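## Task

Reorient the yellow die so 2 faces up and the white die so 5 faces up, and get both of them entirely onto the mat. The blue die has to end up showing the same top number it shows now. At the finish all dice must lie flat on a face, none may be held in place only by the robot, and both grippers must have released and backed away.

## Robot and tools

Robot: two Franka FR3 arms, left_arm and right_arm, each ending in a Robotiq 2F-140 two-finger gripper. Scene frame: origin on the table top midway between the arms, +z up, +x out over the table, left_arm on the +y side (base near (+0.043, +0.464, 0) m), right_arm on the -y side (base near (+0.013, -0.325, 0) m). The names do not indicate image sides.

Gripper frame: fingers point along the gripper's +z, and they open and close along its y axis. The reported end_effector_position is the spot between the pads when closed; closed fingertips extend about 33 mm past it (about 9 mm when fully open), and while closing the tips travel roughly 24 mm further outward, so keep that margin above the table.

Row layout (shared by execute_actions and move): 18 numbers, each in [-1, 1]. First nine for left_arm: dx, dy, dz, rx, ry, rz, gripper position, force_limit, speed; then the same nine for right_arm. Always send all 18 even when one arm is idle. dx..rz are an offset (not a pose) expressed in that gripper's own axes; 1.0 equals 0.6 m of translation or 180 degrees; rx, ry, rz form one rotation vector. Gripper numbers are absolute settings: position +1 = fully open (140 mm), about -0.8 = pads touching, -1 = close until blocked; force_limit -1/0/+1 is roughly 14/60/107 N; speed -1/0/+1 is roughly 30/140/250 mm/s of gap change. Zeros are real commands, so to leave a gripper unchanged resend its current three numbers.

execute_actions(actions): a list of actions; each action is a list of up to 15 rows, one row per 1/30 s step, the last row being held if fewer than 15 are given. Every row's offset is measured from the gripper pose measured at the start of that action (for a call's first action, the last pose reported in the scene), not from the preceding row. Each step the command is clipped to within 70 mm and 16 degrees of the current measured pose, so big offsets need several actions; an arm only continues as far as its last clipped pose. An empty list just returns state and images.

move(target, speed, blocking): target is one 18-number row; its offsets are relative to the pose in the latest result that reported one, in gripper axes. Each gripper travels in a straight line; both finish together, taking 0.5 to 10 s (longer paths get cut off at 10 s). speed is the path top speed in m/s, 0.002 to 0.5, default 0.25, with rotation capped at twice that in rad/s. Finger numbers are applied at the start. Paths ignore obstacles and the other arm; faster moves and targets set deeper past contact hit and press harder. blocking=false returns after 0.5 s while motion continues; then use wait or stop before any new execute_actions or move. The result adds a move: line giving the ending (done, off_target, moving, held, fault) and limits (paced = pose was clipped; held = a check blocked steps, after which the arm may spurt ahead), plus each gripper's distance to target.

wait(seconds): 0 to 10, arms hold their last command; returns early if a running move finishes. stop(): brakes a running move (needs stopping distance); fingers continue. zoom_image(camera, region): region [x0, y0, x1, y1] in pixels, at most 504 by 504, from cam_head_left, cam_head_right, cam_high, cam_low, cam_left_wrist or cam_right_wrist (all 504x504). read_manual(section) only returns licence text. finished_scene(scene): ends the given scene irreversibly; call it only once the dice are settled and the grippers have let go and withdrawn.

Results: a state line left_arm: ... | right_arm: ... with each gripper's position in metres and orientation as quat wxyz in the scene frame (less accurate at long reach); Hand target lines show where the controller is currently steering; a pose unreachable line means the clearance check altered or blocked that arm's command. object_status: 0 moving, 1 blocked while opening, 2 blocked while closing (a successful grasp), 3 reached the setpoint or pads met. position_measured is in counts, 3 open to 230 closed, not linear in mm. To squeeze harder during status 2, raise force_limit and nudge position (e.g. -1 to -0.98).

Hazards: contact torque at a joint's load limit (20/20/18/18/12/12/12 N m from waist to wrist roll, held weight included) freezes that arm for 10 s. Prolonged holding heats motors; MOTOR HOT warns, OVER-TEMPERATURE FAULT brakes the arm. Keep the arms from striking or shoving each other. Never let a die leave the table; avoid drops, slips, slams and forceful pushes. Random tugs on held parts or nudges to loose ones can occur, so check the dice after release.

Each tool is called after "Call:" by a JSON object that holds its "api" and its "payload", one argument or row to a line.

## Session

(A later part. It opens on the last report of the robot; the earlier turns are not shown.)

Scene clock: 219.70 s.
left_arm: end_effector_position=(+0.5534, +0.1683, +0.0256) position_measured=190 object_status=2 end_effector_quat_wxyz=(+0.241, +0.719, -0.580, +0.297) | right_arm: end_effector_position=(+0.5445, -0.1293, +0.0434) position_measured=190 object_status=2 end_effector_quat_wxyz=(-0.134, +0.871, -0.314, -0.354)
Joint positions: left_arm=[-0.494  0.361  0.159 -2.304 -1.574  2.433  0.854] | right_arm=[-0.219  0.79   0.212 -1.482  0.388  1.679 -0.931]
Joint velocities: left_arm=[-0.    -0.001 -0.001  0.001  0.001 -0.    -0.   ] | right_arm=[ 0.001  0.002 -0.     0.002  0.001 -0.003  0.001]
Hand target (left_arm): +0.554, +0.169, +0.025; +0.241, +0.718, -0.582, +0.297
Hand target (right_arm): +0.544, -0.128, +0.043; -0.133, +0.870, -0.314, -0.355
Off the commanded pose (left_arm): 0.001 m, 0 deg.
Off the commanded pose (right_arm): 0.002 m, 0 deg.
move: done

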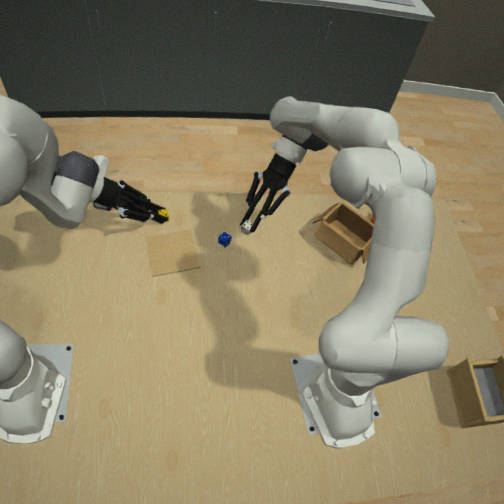

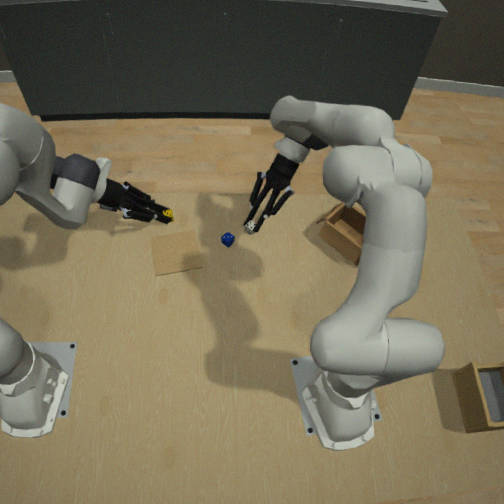

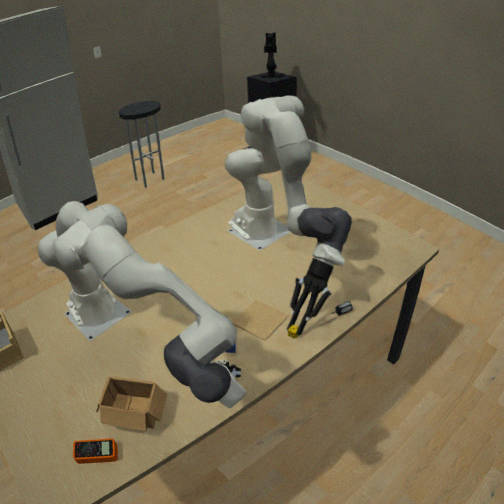

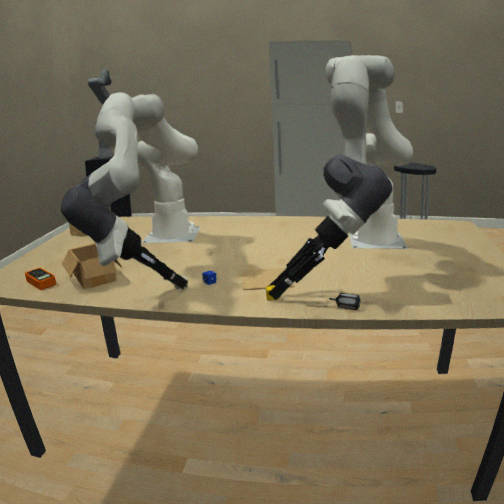

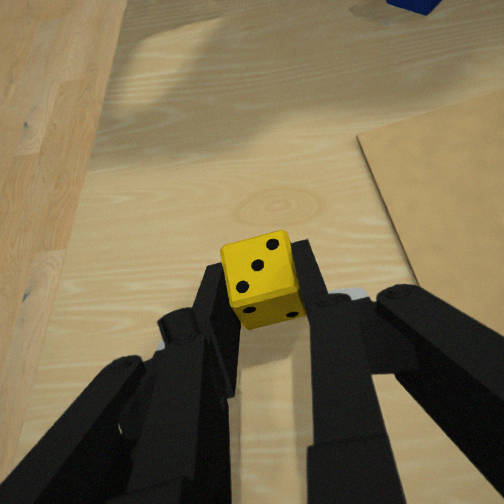

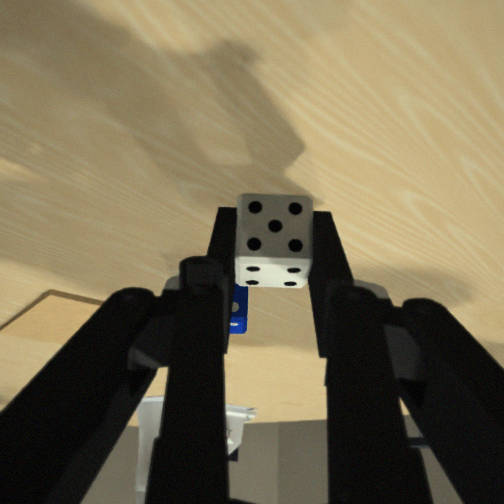

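Call:
{"api": "move", "payload": {
  "target": [0.0471,0.0001,-0.0471,0,0,-0.2222,-1,0,-0.8, -0.0818,-0.0013,-0.0834,0,0,0.2778,-1,0,-0.8],
  "speed": 0.5
}}

Call:
{"api": "move", "payload": {
  "target": [-0.1502,0.1085,-0.0103,0.0251,-0.0689,-0.722,-1,0,-0.8, -0.2463,0.0392,0.2738,0,0,0.728,-1,0,-0.8],
  "speed": 0.5
}}

Call:
{"api": "zoom_image", "payload": {
  "camera": "cam_low",
  "region": [225, 240, 315, 300]
}}

Scene clock: 264.67 s.
left_arm: end_effector_position=(+0.5526, +0.1676, +0.0654) position_measured=190 object_status=2 end_effector_quat_wxyz=(+0.328, +0.872, -0.305, +0.199) | right_arm: end_effector_position=(+0.5447, -0.1294, +0.1116) position_measured=190 object_status=2 end_effector_quat_wxyz=(-0.027, -0.661, +0.648, +0.377)
Joint positions: left_arm=[-0.498  0.258  0.162 -2.339 -1.486  2.439  0.068] | right_arm=[ 0.002  0.683 -0.085 -1.457  0.556  1.517 -0.119]
Joint velocities: left_arm=[-0.    -0.    -0.001  0.002  0.005  0.    -0.033] | right_arm=[-0.001  0.    -0.     0.001  0.001 -0.001  0.02 ]
Hand target (left_arm): +0.553, +0.168, +0.065; +0.329, +0.874, -0.299, +0.196
Hand target (right_arm): +0.545, -0.128, +0.112; +0.029, +0.656, -0.652, -0.378
Off the commanded pose (left_arm): 0.001 m, 1 deg.
Off the commanded pose (right_arm): 0.002 m, 1 deg.
move: done; limits=paced

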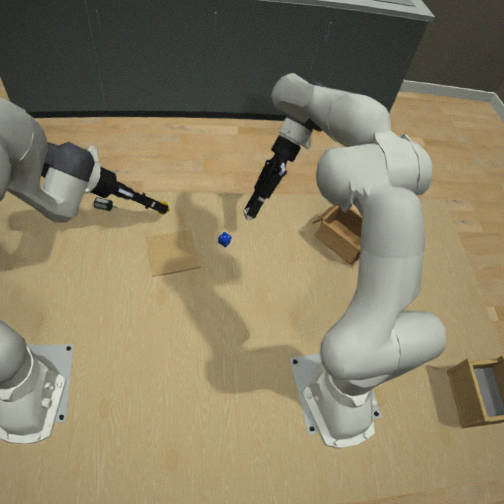

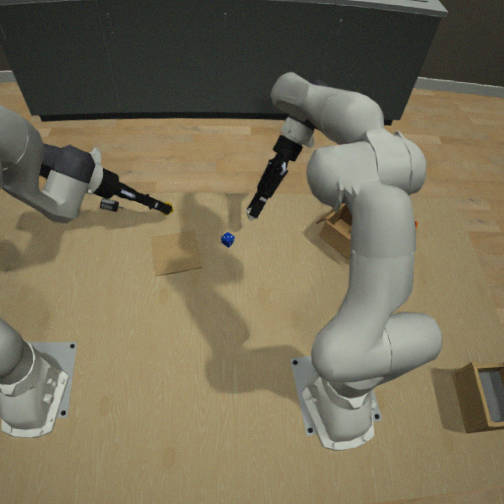

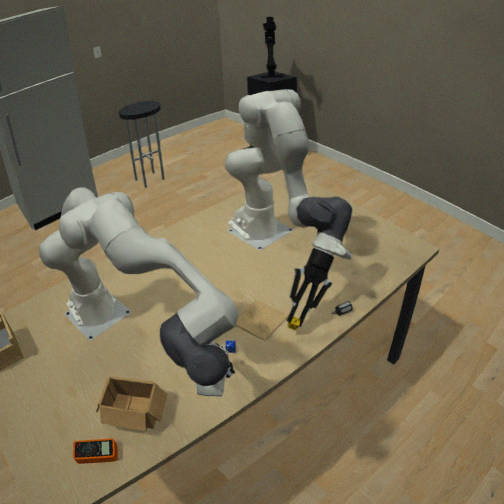

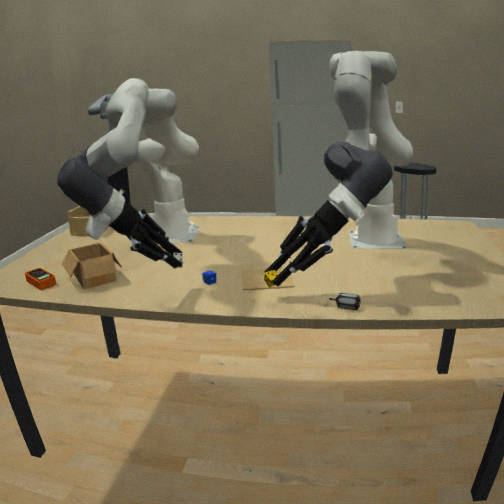

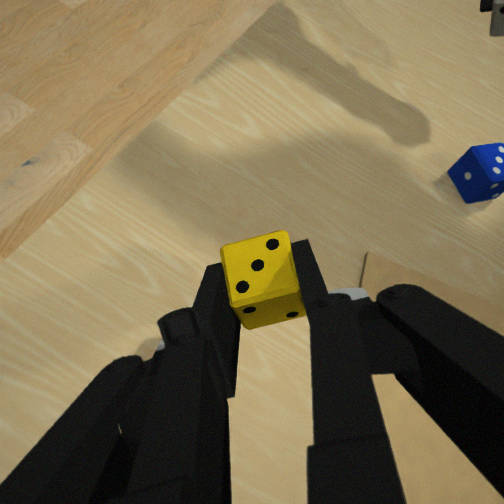

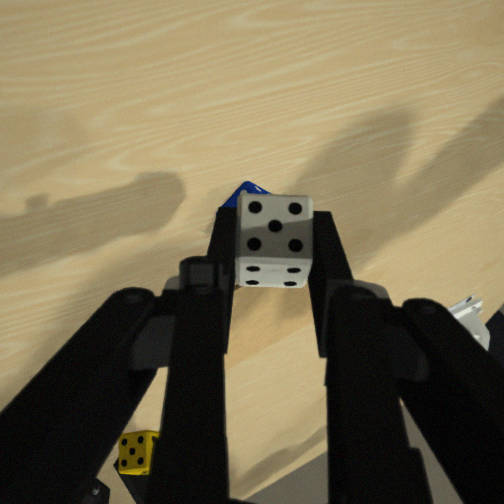

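Scene clock: 268.77 s.
left_arm: end_effector_position=(+0.4425, +0.1686, +0.0505) position_measured=190 object_status=2 end_effector_quat_wxyz=(+0.267, +0.671, +0.635, -0.276) | right_arm: end_effector_position=(+0.4536, +0.0710, +0.0714) position_measured=190 object_status=2 end_effector_quat_wxyz=(-0.359, +0.311, +0.870, +0.134)
Joint positions: left_arm=[-0.529  0.155  0.181 -2.531 -1.385  2.346 -2.211] | right_arm=[ 0.797  0.736 -0.651 -1.667  1.051  1.593  2.149]
Joint velocities: left_arm=[-0.001  0.001  0.     0.002  0.004  0.001 -0.033] | right_arm=[-0.001 -0.    -0.002 -0.     0.002 -0.     0.024]
Hand target (left_arm): +0.442, +0.169, +0.050; +0.263, +0.666, +0.639, -0.279
Hand target (right_arm): +0.453, +0.072, +0.072; -0.360, +0.316, +0.868, +0.132
Off the commanded pose (left_arm): 0.001 m, 1 deg.
Off the commanded pose (right_arm): 0.005 m, 1 deg.
move: off_target (right_arm); limits=paced

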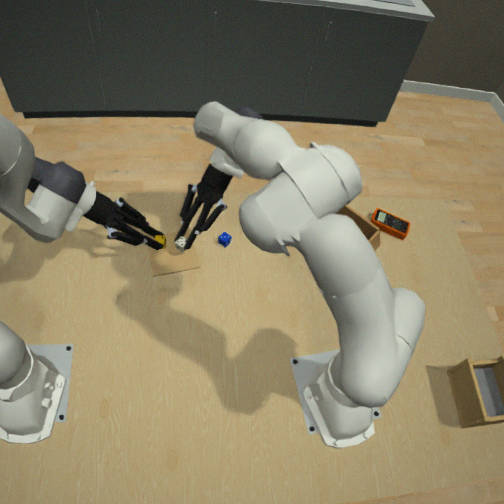

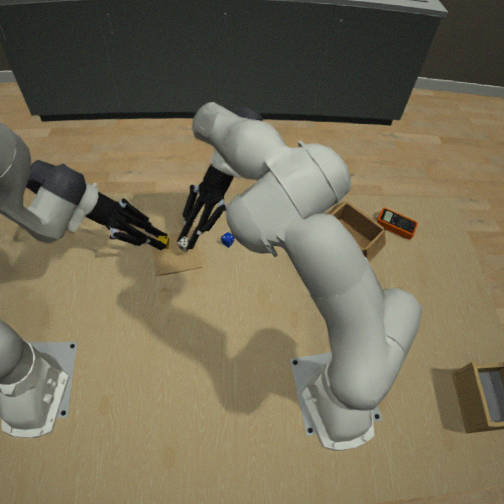

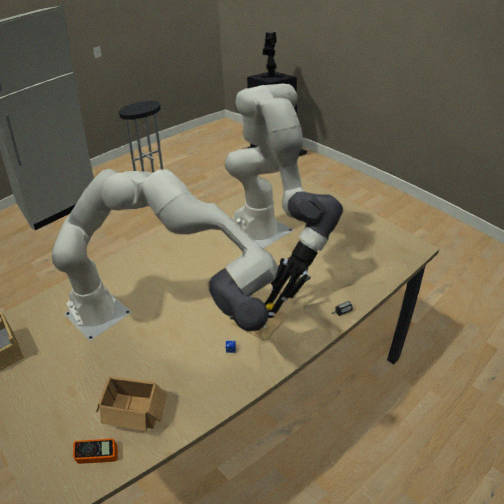

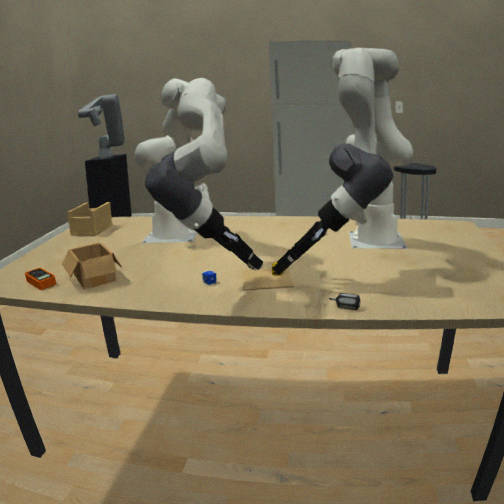

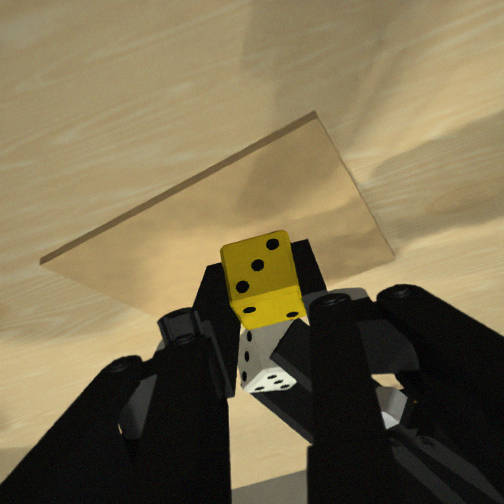

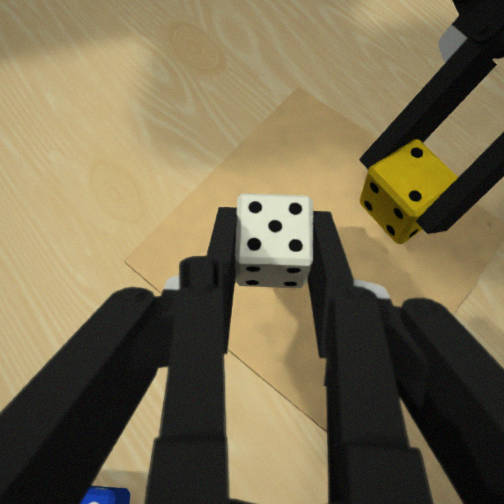

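Region (225, 240, 315, 300) of cam_low's 504x504 image, scaled by 5.600, with more detail than that image has.

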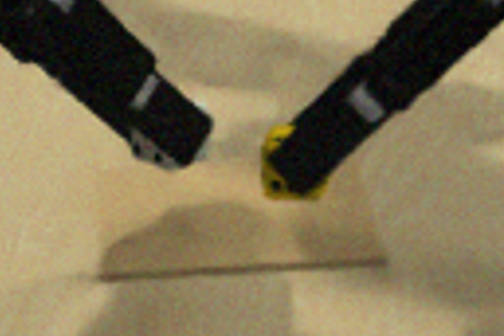

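Call:
{"api": "execute_actions", "payload": {
  "actions": []
}}

Scene clock: 286.37 s.
left_arm: end_effector_position=(+0.4425, +0.1686, +0.0505) position_measured=190 object_status=2 end_effector_quat_wxyz=(+0.265, +0.668, +0.638, -0.278) | right_arm: end_effector_position=(+0.4537, +0.0711, +0.0715) position_measured=190 object_status=2 end_effector_quat_wxyz=(-0.359, +0.314, +0.869, +0.132)
Joint positions: left_arm=[-0.529  0.156  0.181 -2.53  -1.384  2.346 -2.222] | right_arm=[ 0.797  0.736 -0.651 -1.666  1.051  1.593  2.156]
Joint velocities: left_arm=[ 0.    -0.     0.    -0.001 -0.    -0.001  0.   ] | right_arm=[-0.    -0.002  0.     0.001  0.001 -0.002 -0.002]
Hand target (left_arm): +0.442, +0.169, +0.050; +0.263, +0.666, +0.639, -0.279
Hand target (right_arm): +0.453, +0.072, +0.072; -0.360, +0.316, +0.868, +0.132
Off the commanded pose (left_arm): 0.001 m, 0 deg.
Off the commanded pose (right_arm): 0.004 m, 1 deg.

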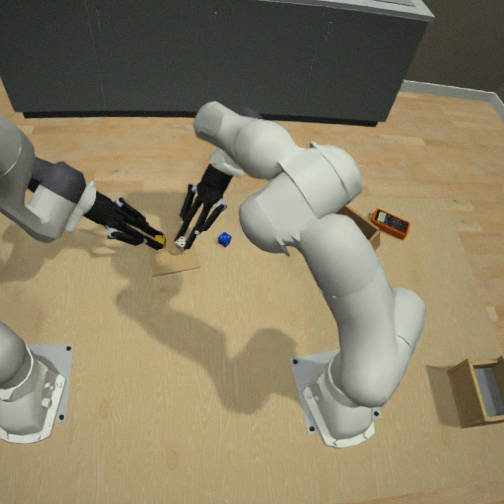

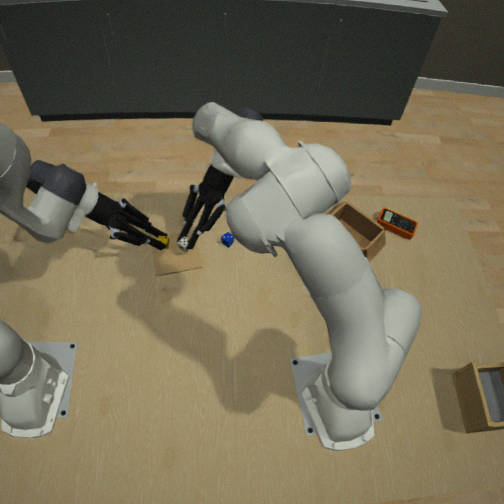

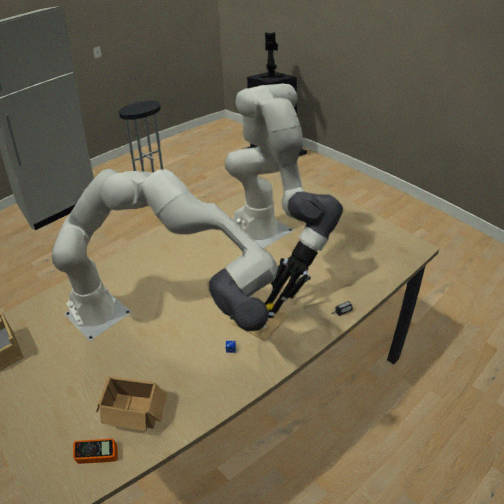

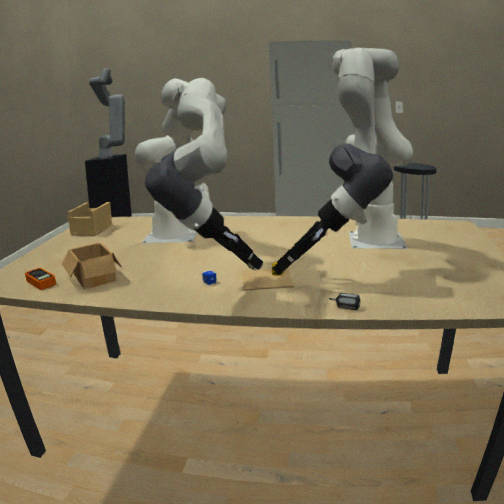

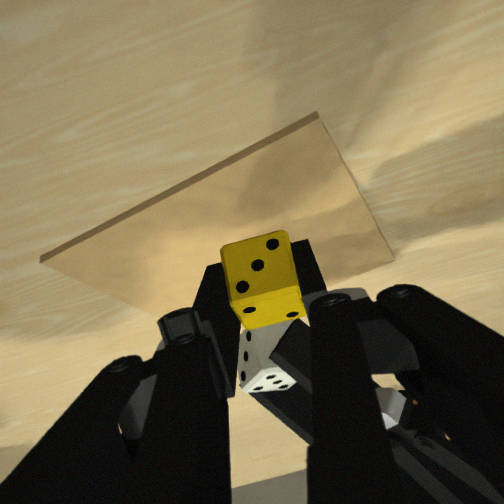

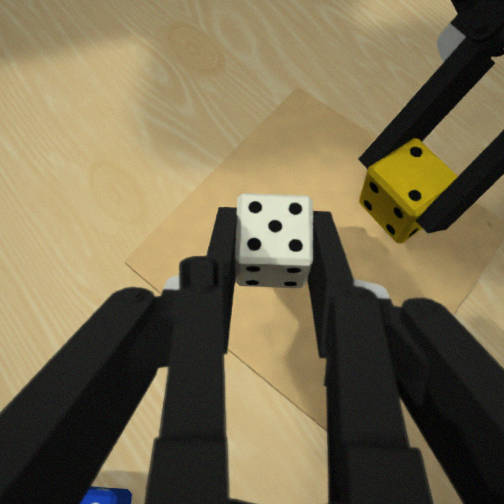

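Call:
{"api": "move", "payload": {
  "target": [0.0165,0,0.0165,0,0,0,-1,0,-0.8,-0.0189,0,0.0189,0,0,0,-1,0,-0.8],
  "speed": 0.04
}}

Call:
{"api": "zoom_image", "payload": {
  "camera": "cam_low",
  "region": [225,240,315,300]
}}

Call:
{"api": "zoom_image", "payload": {
  "camera": "cam_head_left",
  "region": [130,215,220,290]
}}

Scene clock: 295.43 s.
left_arm: end_effector_position=(+0.4423, +0.1696, +0.0369) position_measured=190 object_status=2 end_effector_quat_wxyz=(+0.263, +0.664, +0.642, -0.279) | right_arm: end_effector_position=(+0.4517, +0.0698, +0.0554) position_measured=190 object_status=2 end_effector_quat_wxyz=(-0.361, +0.318, +0.867, +0.128)
Joint positions: left_arm=[-0.529  0.195  0.181 -2.52  -1.414  2.346 -2.195] | right_arm=[ 0.794  0.764 -0.644 -1.666  1.063  1.603  2.148]
Joint velocities: left_arm=[ 0.     0.     0.001  0.003 -0.007 -0.001  0.026] | right_arm=[ 0.001  0.001  0.001  0.001  0.006  0.003 -0.01 ]
Hand target (left_arm): +0.443, +0.169, +0.037; +0.265, +0.668, +0.638, -0.277
Hand target (right_arm): +0.454, +0.071, +0.055; -0.359, +0.315, +0.869, +0.132
Off the commanded pose (left_arm): 0.001 m, 1 deg.
Off the commanded pose (right_arm): 0.002 m, 1 deg.
move: done

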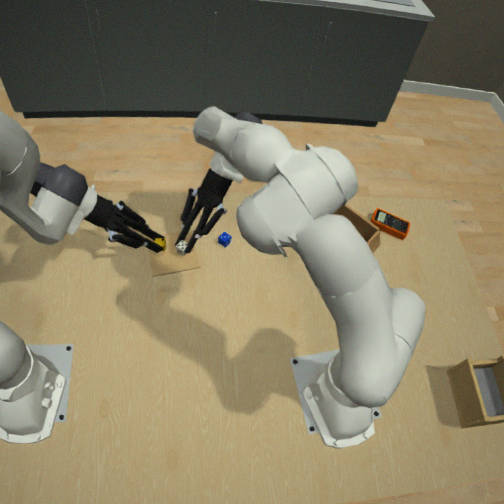

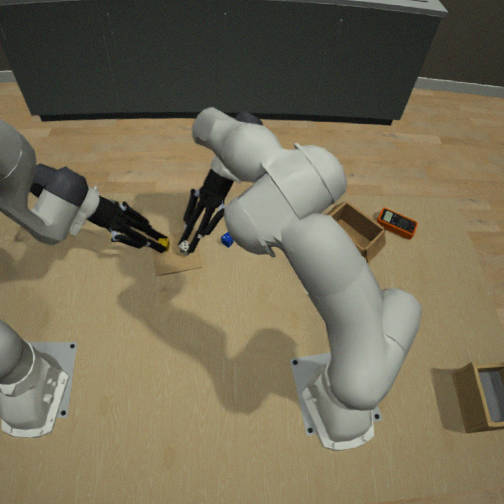

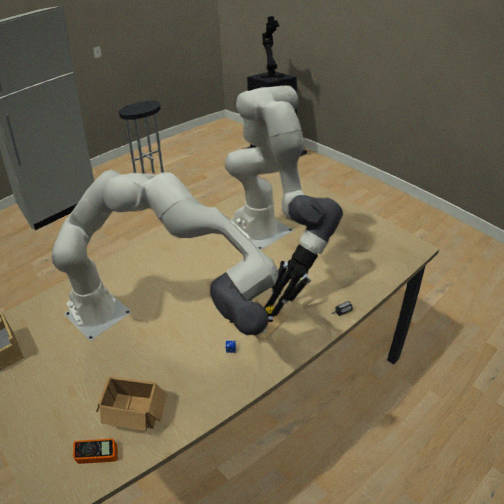

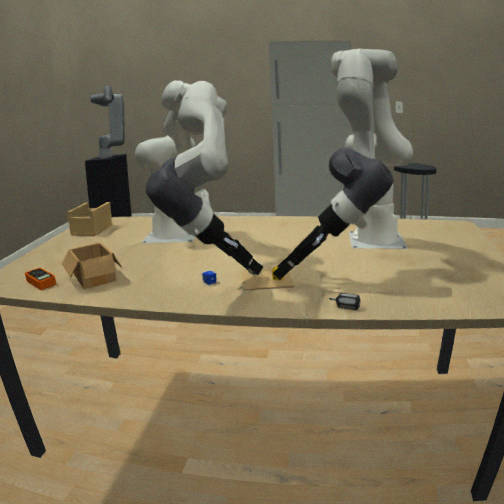

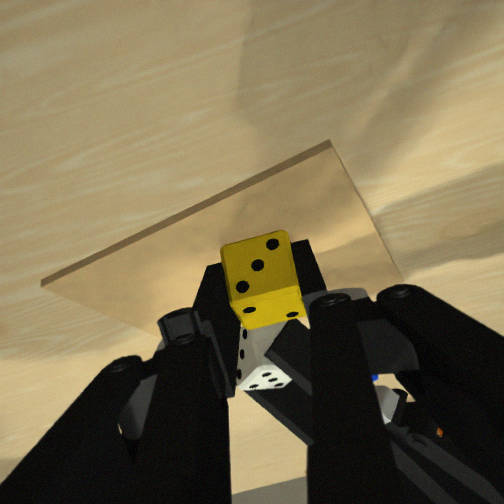

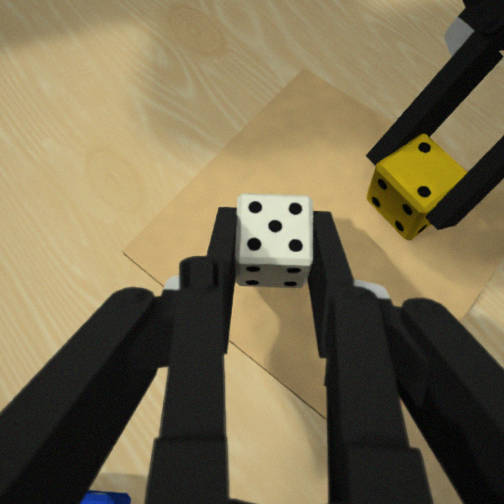

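Region (225, 240, 315, 300) of cam_low's 504x504 image, scaled by 5.600, with more detail than that image has.

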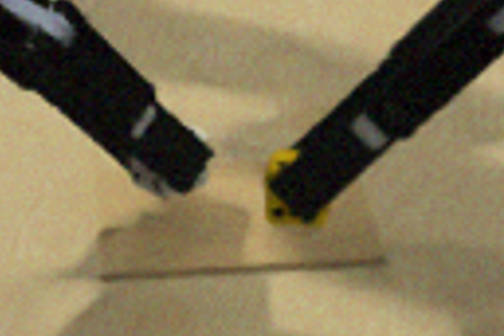

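Region (130, 215, 220, 290) of cam_head_left's 504x504 image, scaled by 5.600, with more detail than that image has.

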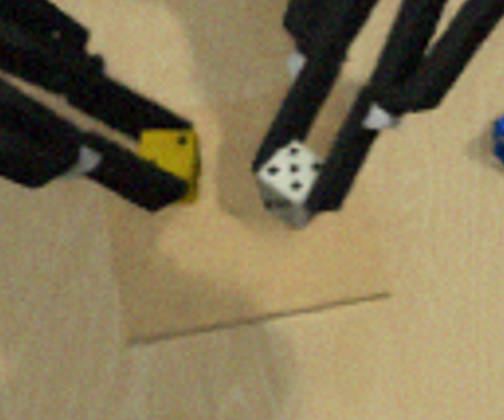

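Call:
{"api": "move", "payload": {
  "target": [0.0024,0,0.0118,0,0,0,-1,0,-0.8,-0.0106,0,0.0106,0,0,0,-1,0,-0.8],
  "speed": 0.025
}}

Call:
{"api": "zoom_image", "payload": {
  "camera": "cam_low",
  "region": [225,240,315,300]
}}

Call:
{"api": "zoom_image", "payload": {
  "camera": "cam_head_left",
  "region": [130,215,220,290]
}}

Scene clock: 322.60 s.
left_arm: end_effector_position=(+0.4426, +0.1667, +0.0327) position_measured=190 object_status=2 end_effector_quat_wxyz=(+0.263, +0.662, +0.643, -0.280) | right_arm: end_effector_position=(+0.4501, +0.0687, +0.0465) position_measured=190 object_status=2 end_effector_quat_wxyz=(-0.362, +0.320, +0.866, +0.125)
Joint positions: left_arm=[-0.532  0.21   0.177 -2.513 -1.431  2.347 -2.188] | right_arm=[ 0.794  0.779 -0.642 -1.666  1.069  1.607  2.145]
Joint velocities: left_arm=[ 0.     0.002  0.     0.002 -0.006  0.001 -0.   ] | right_arm=[ 0.    -0.002  0.001 -0.     0.005  0.001 -0.004]
Hand target (left_arm): +0.442, +0.166, +0.031; +0.263, +0.664, +0.642, -0.279
Hand target (right_arm): +0.452, +0.070, +0.046; -0.361, +0.318, +0.867, +0.128
Off the commanded pose (left_arm): 0.002 m, 0 deg.
Off the commanded pose (right_arm): 0.002 m, 0 deg.
move: done

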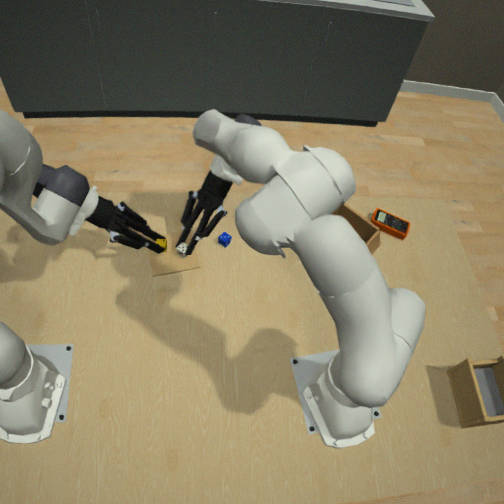

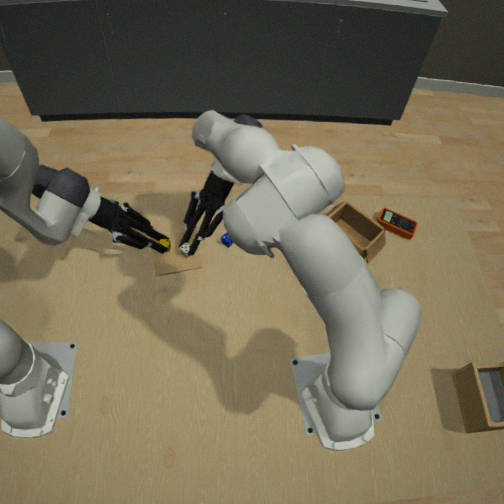

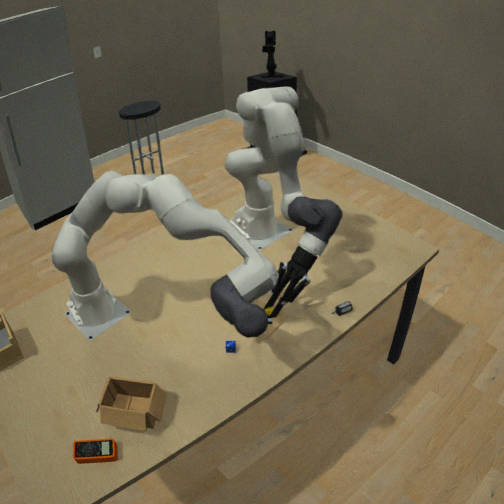

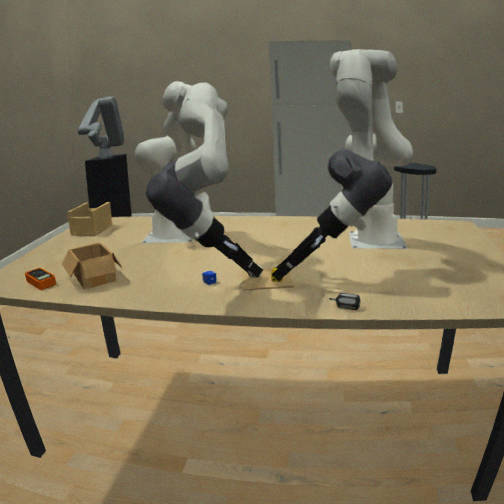

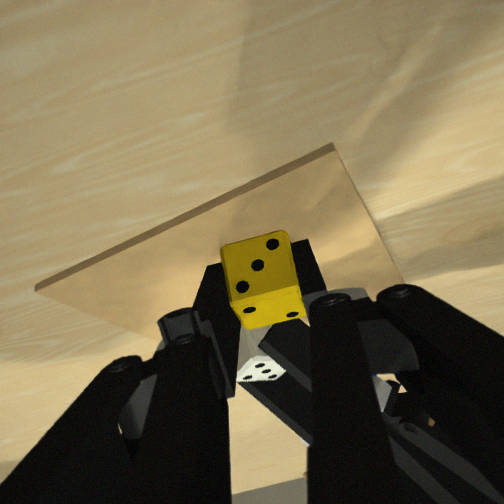

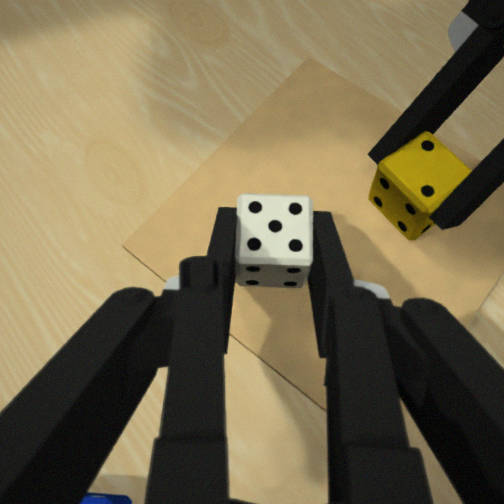

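Region (225, 240, 315, 300) of cam_low's 504x504 image, scaled by 5.600, with more detail than that image has.

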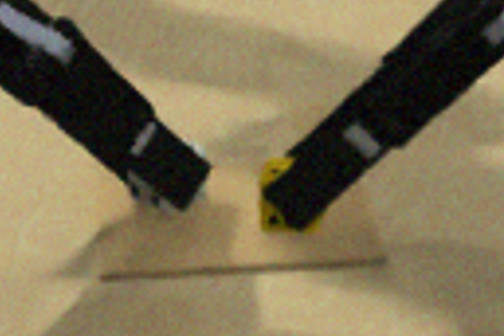

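Region (130, 215, 220, 290) of cam_head_left's 504x504 image, scaled by 5.600, with more detail than that image has.

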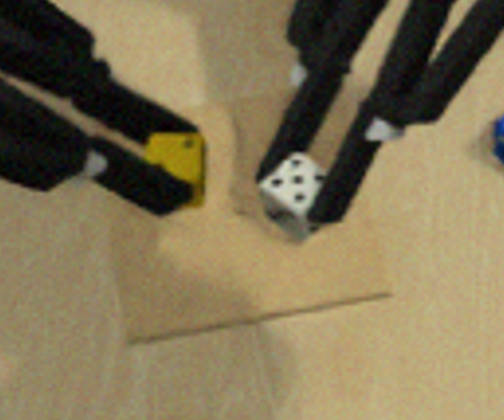

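Call:
{"api": "move", "payload": {
  "target": [0.003,0,0.003,0,0,0.004,-1,0,-0.8,-0.0055,0,0.004,0,0,-0.006,-1,0,-0.8],
  "speed": 0.02
}}

Call:
{"api": "zoom_image", "payload": {
  "camera": "cam_low",
  "region": [225,240,315,300]
}}

Call:
{"api": "zoom_image", "payload": {
  "camera": "cam_head_left",
  "region": [130,215,220,290]
}}

Scene clock: 339.67 s.
left_arm: end_effector_position=(+0.4429, +0.1662, +0.0327) position_measured=190 object_status=2 end_effector_quat_wxyz=(+0.264, +0.664, +0.641, -0.279) | right_arm: end_effector_position=(+0.4496, +0.0677, +0.0438) position_measured=190 object_status=2 end_effector_quat_wxyz=(-0.362, +0.316, +0.868, +0.126)
Joint positions: left_arm=[-0.532  0.211  0.177 -2.511 -1.433  2.346 -2.179] | right_arm=[ 0.793  0.784 -0.642 -1.665  1.07   1.607  2.133]
Joint velocities: left_arm=[ 0.     0.001 -0.001  0.001 -0.004 -0.     0.011] | right_arm=[-0.001  0.001  0.    -0.001  0.    -0.    -0.014]
Hand target (left_arm): +0.443, +0.167, +0.030; +0.265, +0.666, +0.639, -0.278
Hand target (right_arm): +0.451, +0.068, +0.043; -0.361, +0.312, +0.869, +0.129
Off the commanded pose (left_arm): 0.003 m, 0 deg.
Off the commanded pose (right_arm): 0.002 m, 1 deg.
move: done

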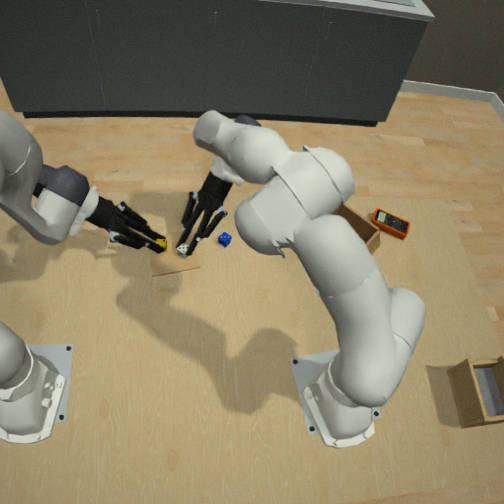

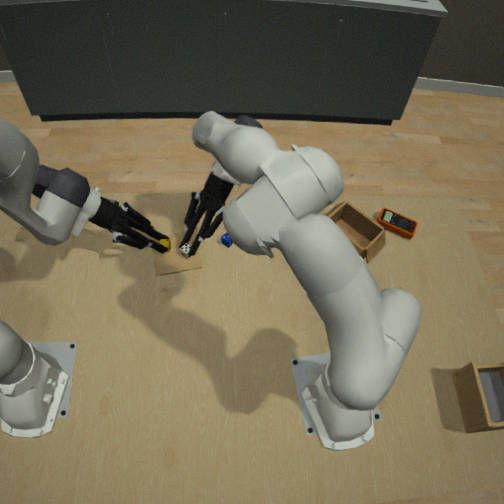

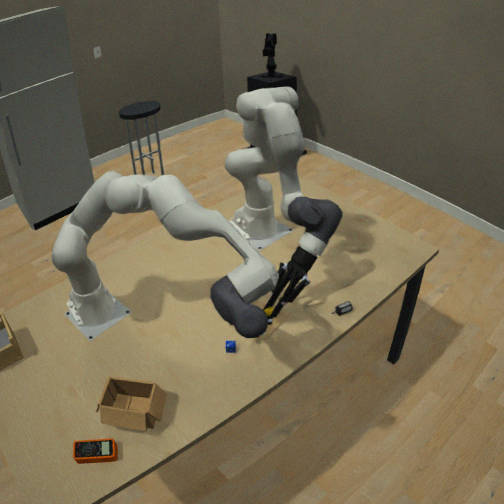

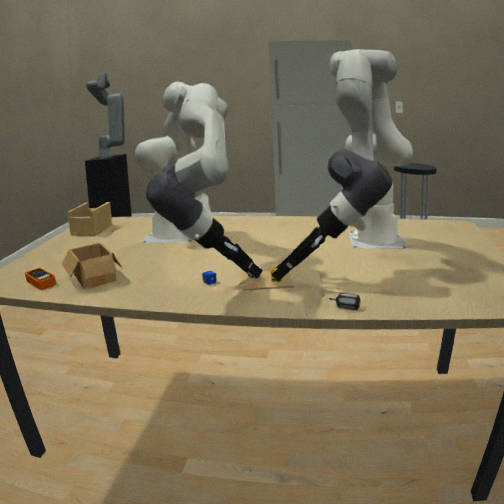

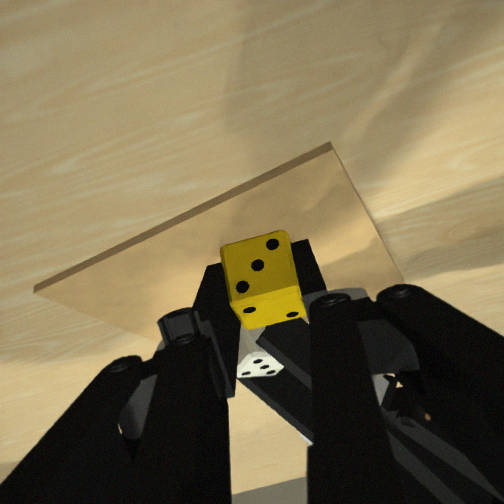

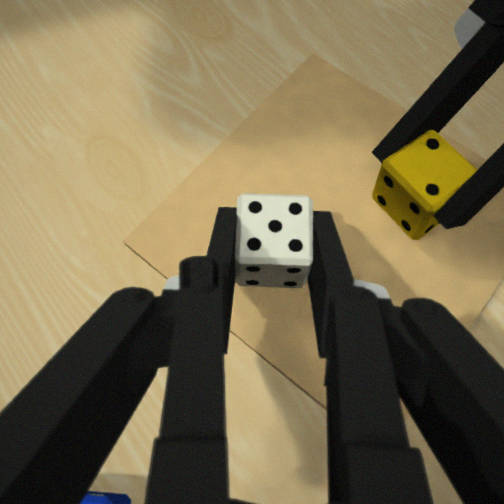

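Region (225, 240, 315, 300) of cam_low's 504x504 image, scaled by 5.600, with more detail than that image has.

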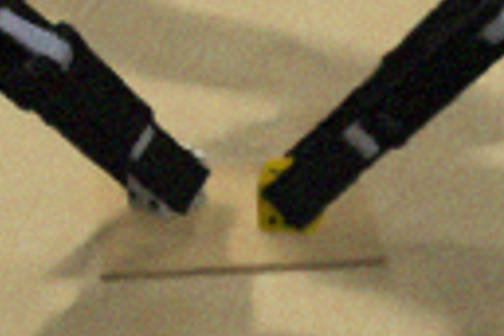

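Region (130, 215, 220, 290) of cam_head_left's 504x504 image, scaled by 5.600, with more detail than that image has.

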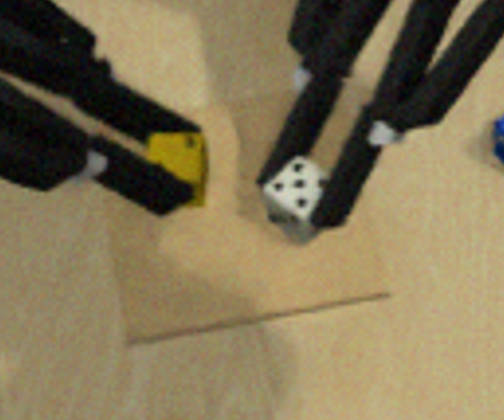

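Call:
{"api": "move", "payload": {
  "target": [0,0,0,0,0,0,-0.28,0,-0.4,-0.0042,0,0.0046,0,0,-0.003,-1,0,-0.8],
  "speed": 0.02
}}

Call:
{"api": "zoom_image", "payload": {
  "camera": "cam_low",
  "region": [225,240,315,300]
}}

Scene clock: 350.50 s.
left_arm: end_effector_position=(+0.4429, +0.1661, +0.0327) position_measured=164 object_status=3 end_effector_quat_wxyz=(+0.265, +0.665, +0.640, -0.279) | right_arm: end_effector_position=(+0.4496, +0.0677, +0.0436) position_measured=190 object_status=2 end_effector_quat_wxyz=(-0.362, +0.314, +0.869, +0.127)
Joint positions: left_arm=[-0.532  0.212  0.177 -2.511 -1.433  2.345 -2.176] | right_arm=[ 0.792  0.784 -0.641 -1.665  1.07   1.607  2.127]
Joint velocities: left_arm=[-0.     0.    -0.001  0.     0.002  0.     0.001] | right_arm=[-0.002  0.    -0.     0.001  0.001 -0.001 -0.002]
Hand target (left_arm): +0.443, +0.166, +0.033; +0.264, +0.664, +0.641, -0.279
Hand target (right_arm): +0.449, +0.068, +0.040; -0.362, +0.312, +0.869, +0.127
Off the commanded pose (left_arm): 0.000 m, 0 deg.
Off the commanded pose (right_arm): 0.004 m, 0 deg.
move: off_target (right_arm)

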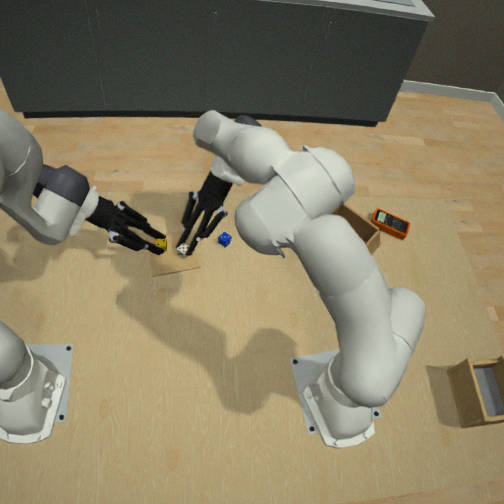

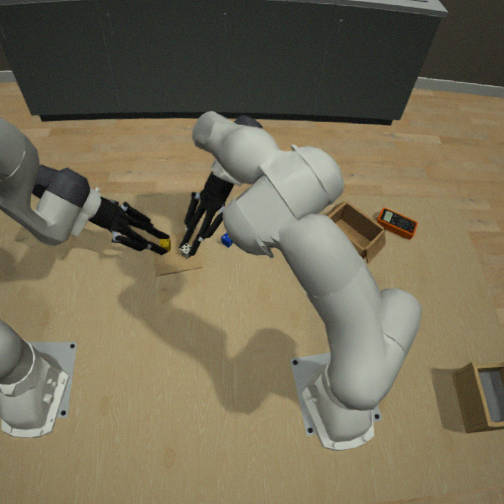

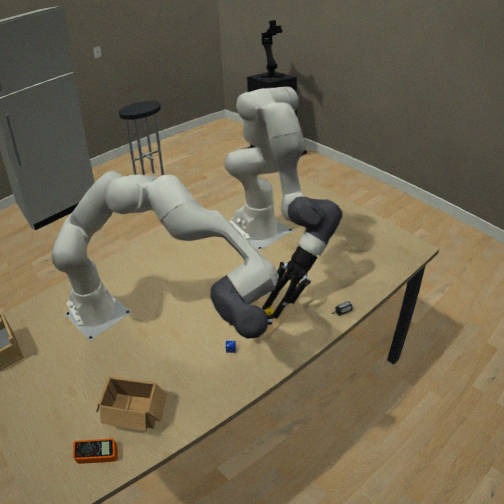

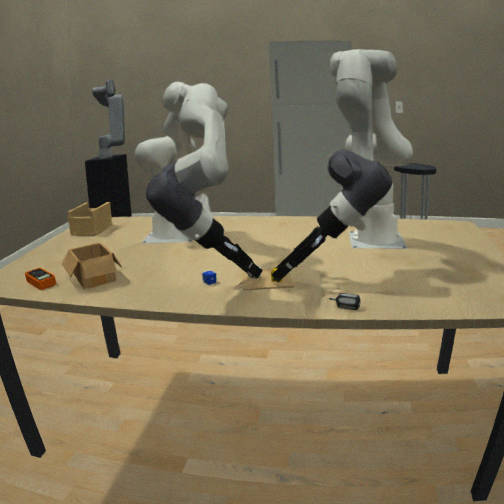

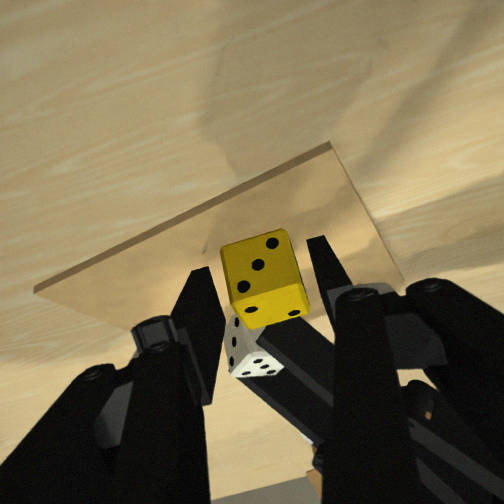

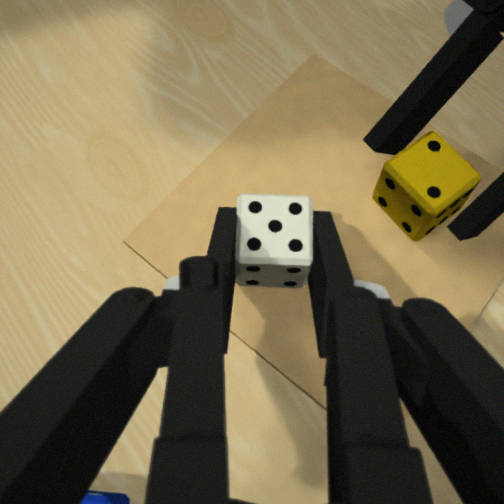

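Region (225, 240, 315, 300) of cam_low's 504x504 image, scaled by 5.600, with more detail than that image has.

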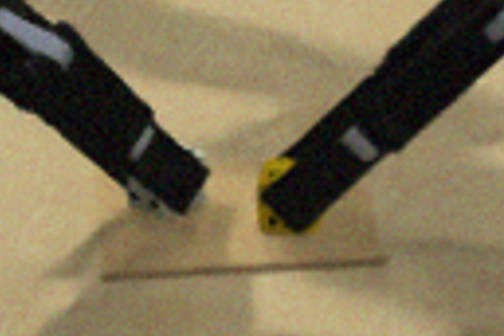

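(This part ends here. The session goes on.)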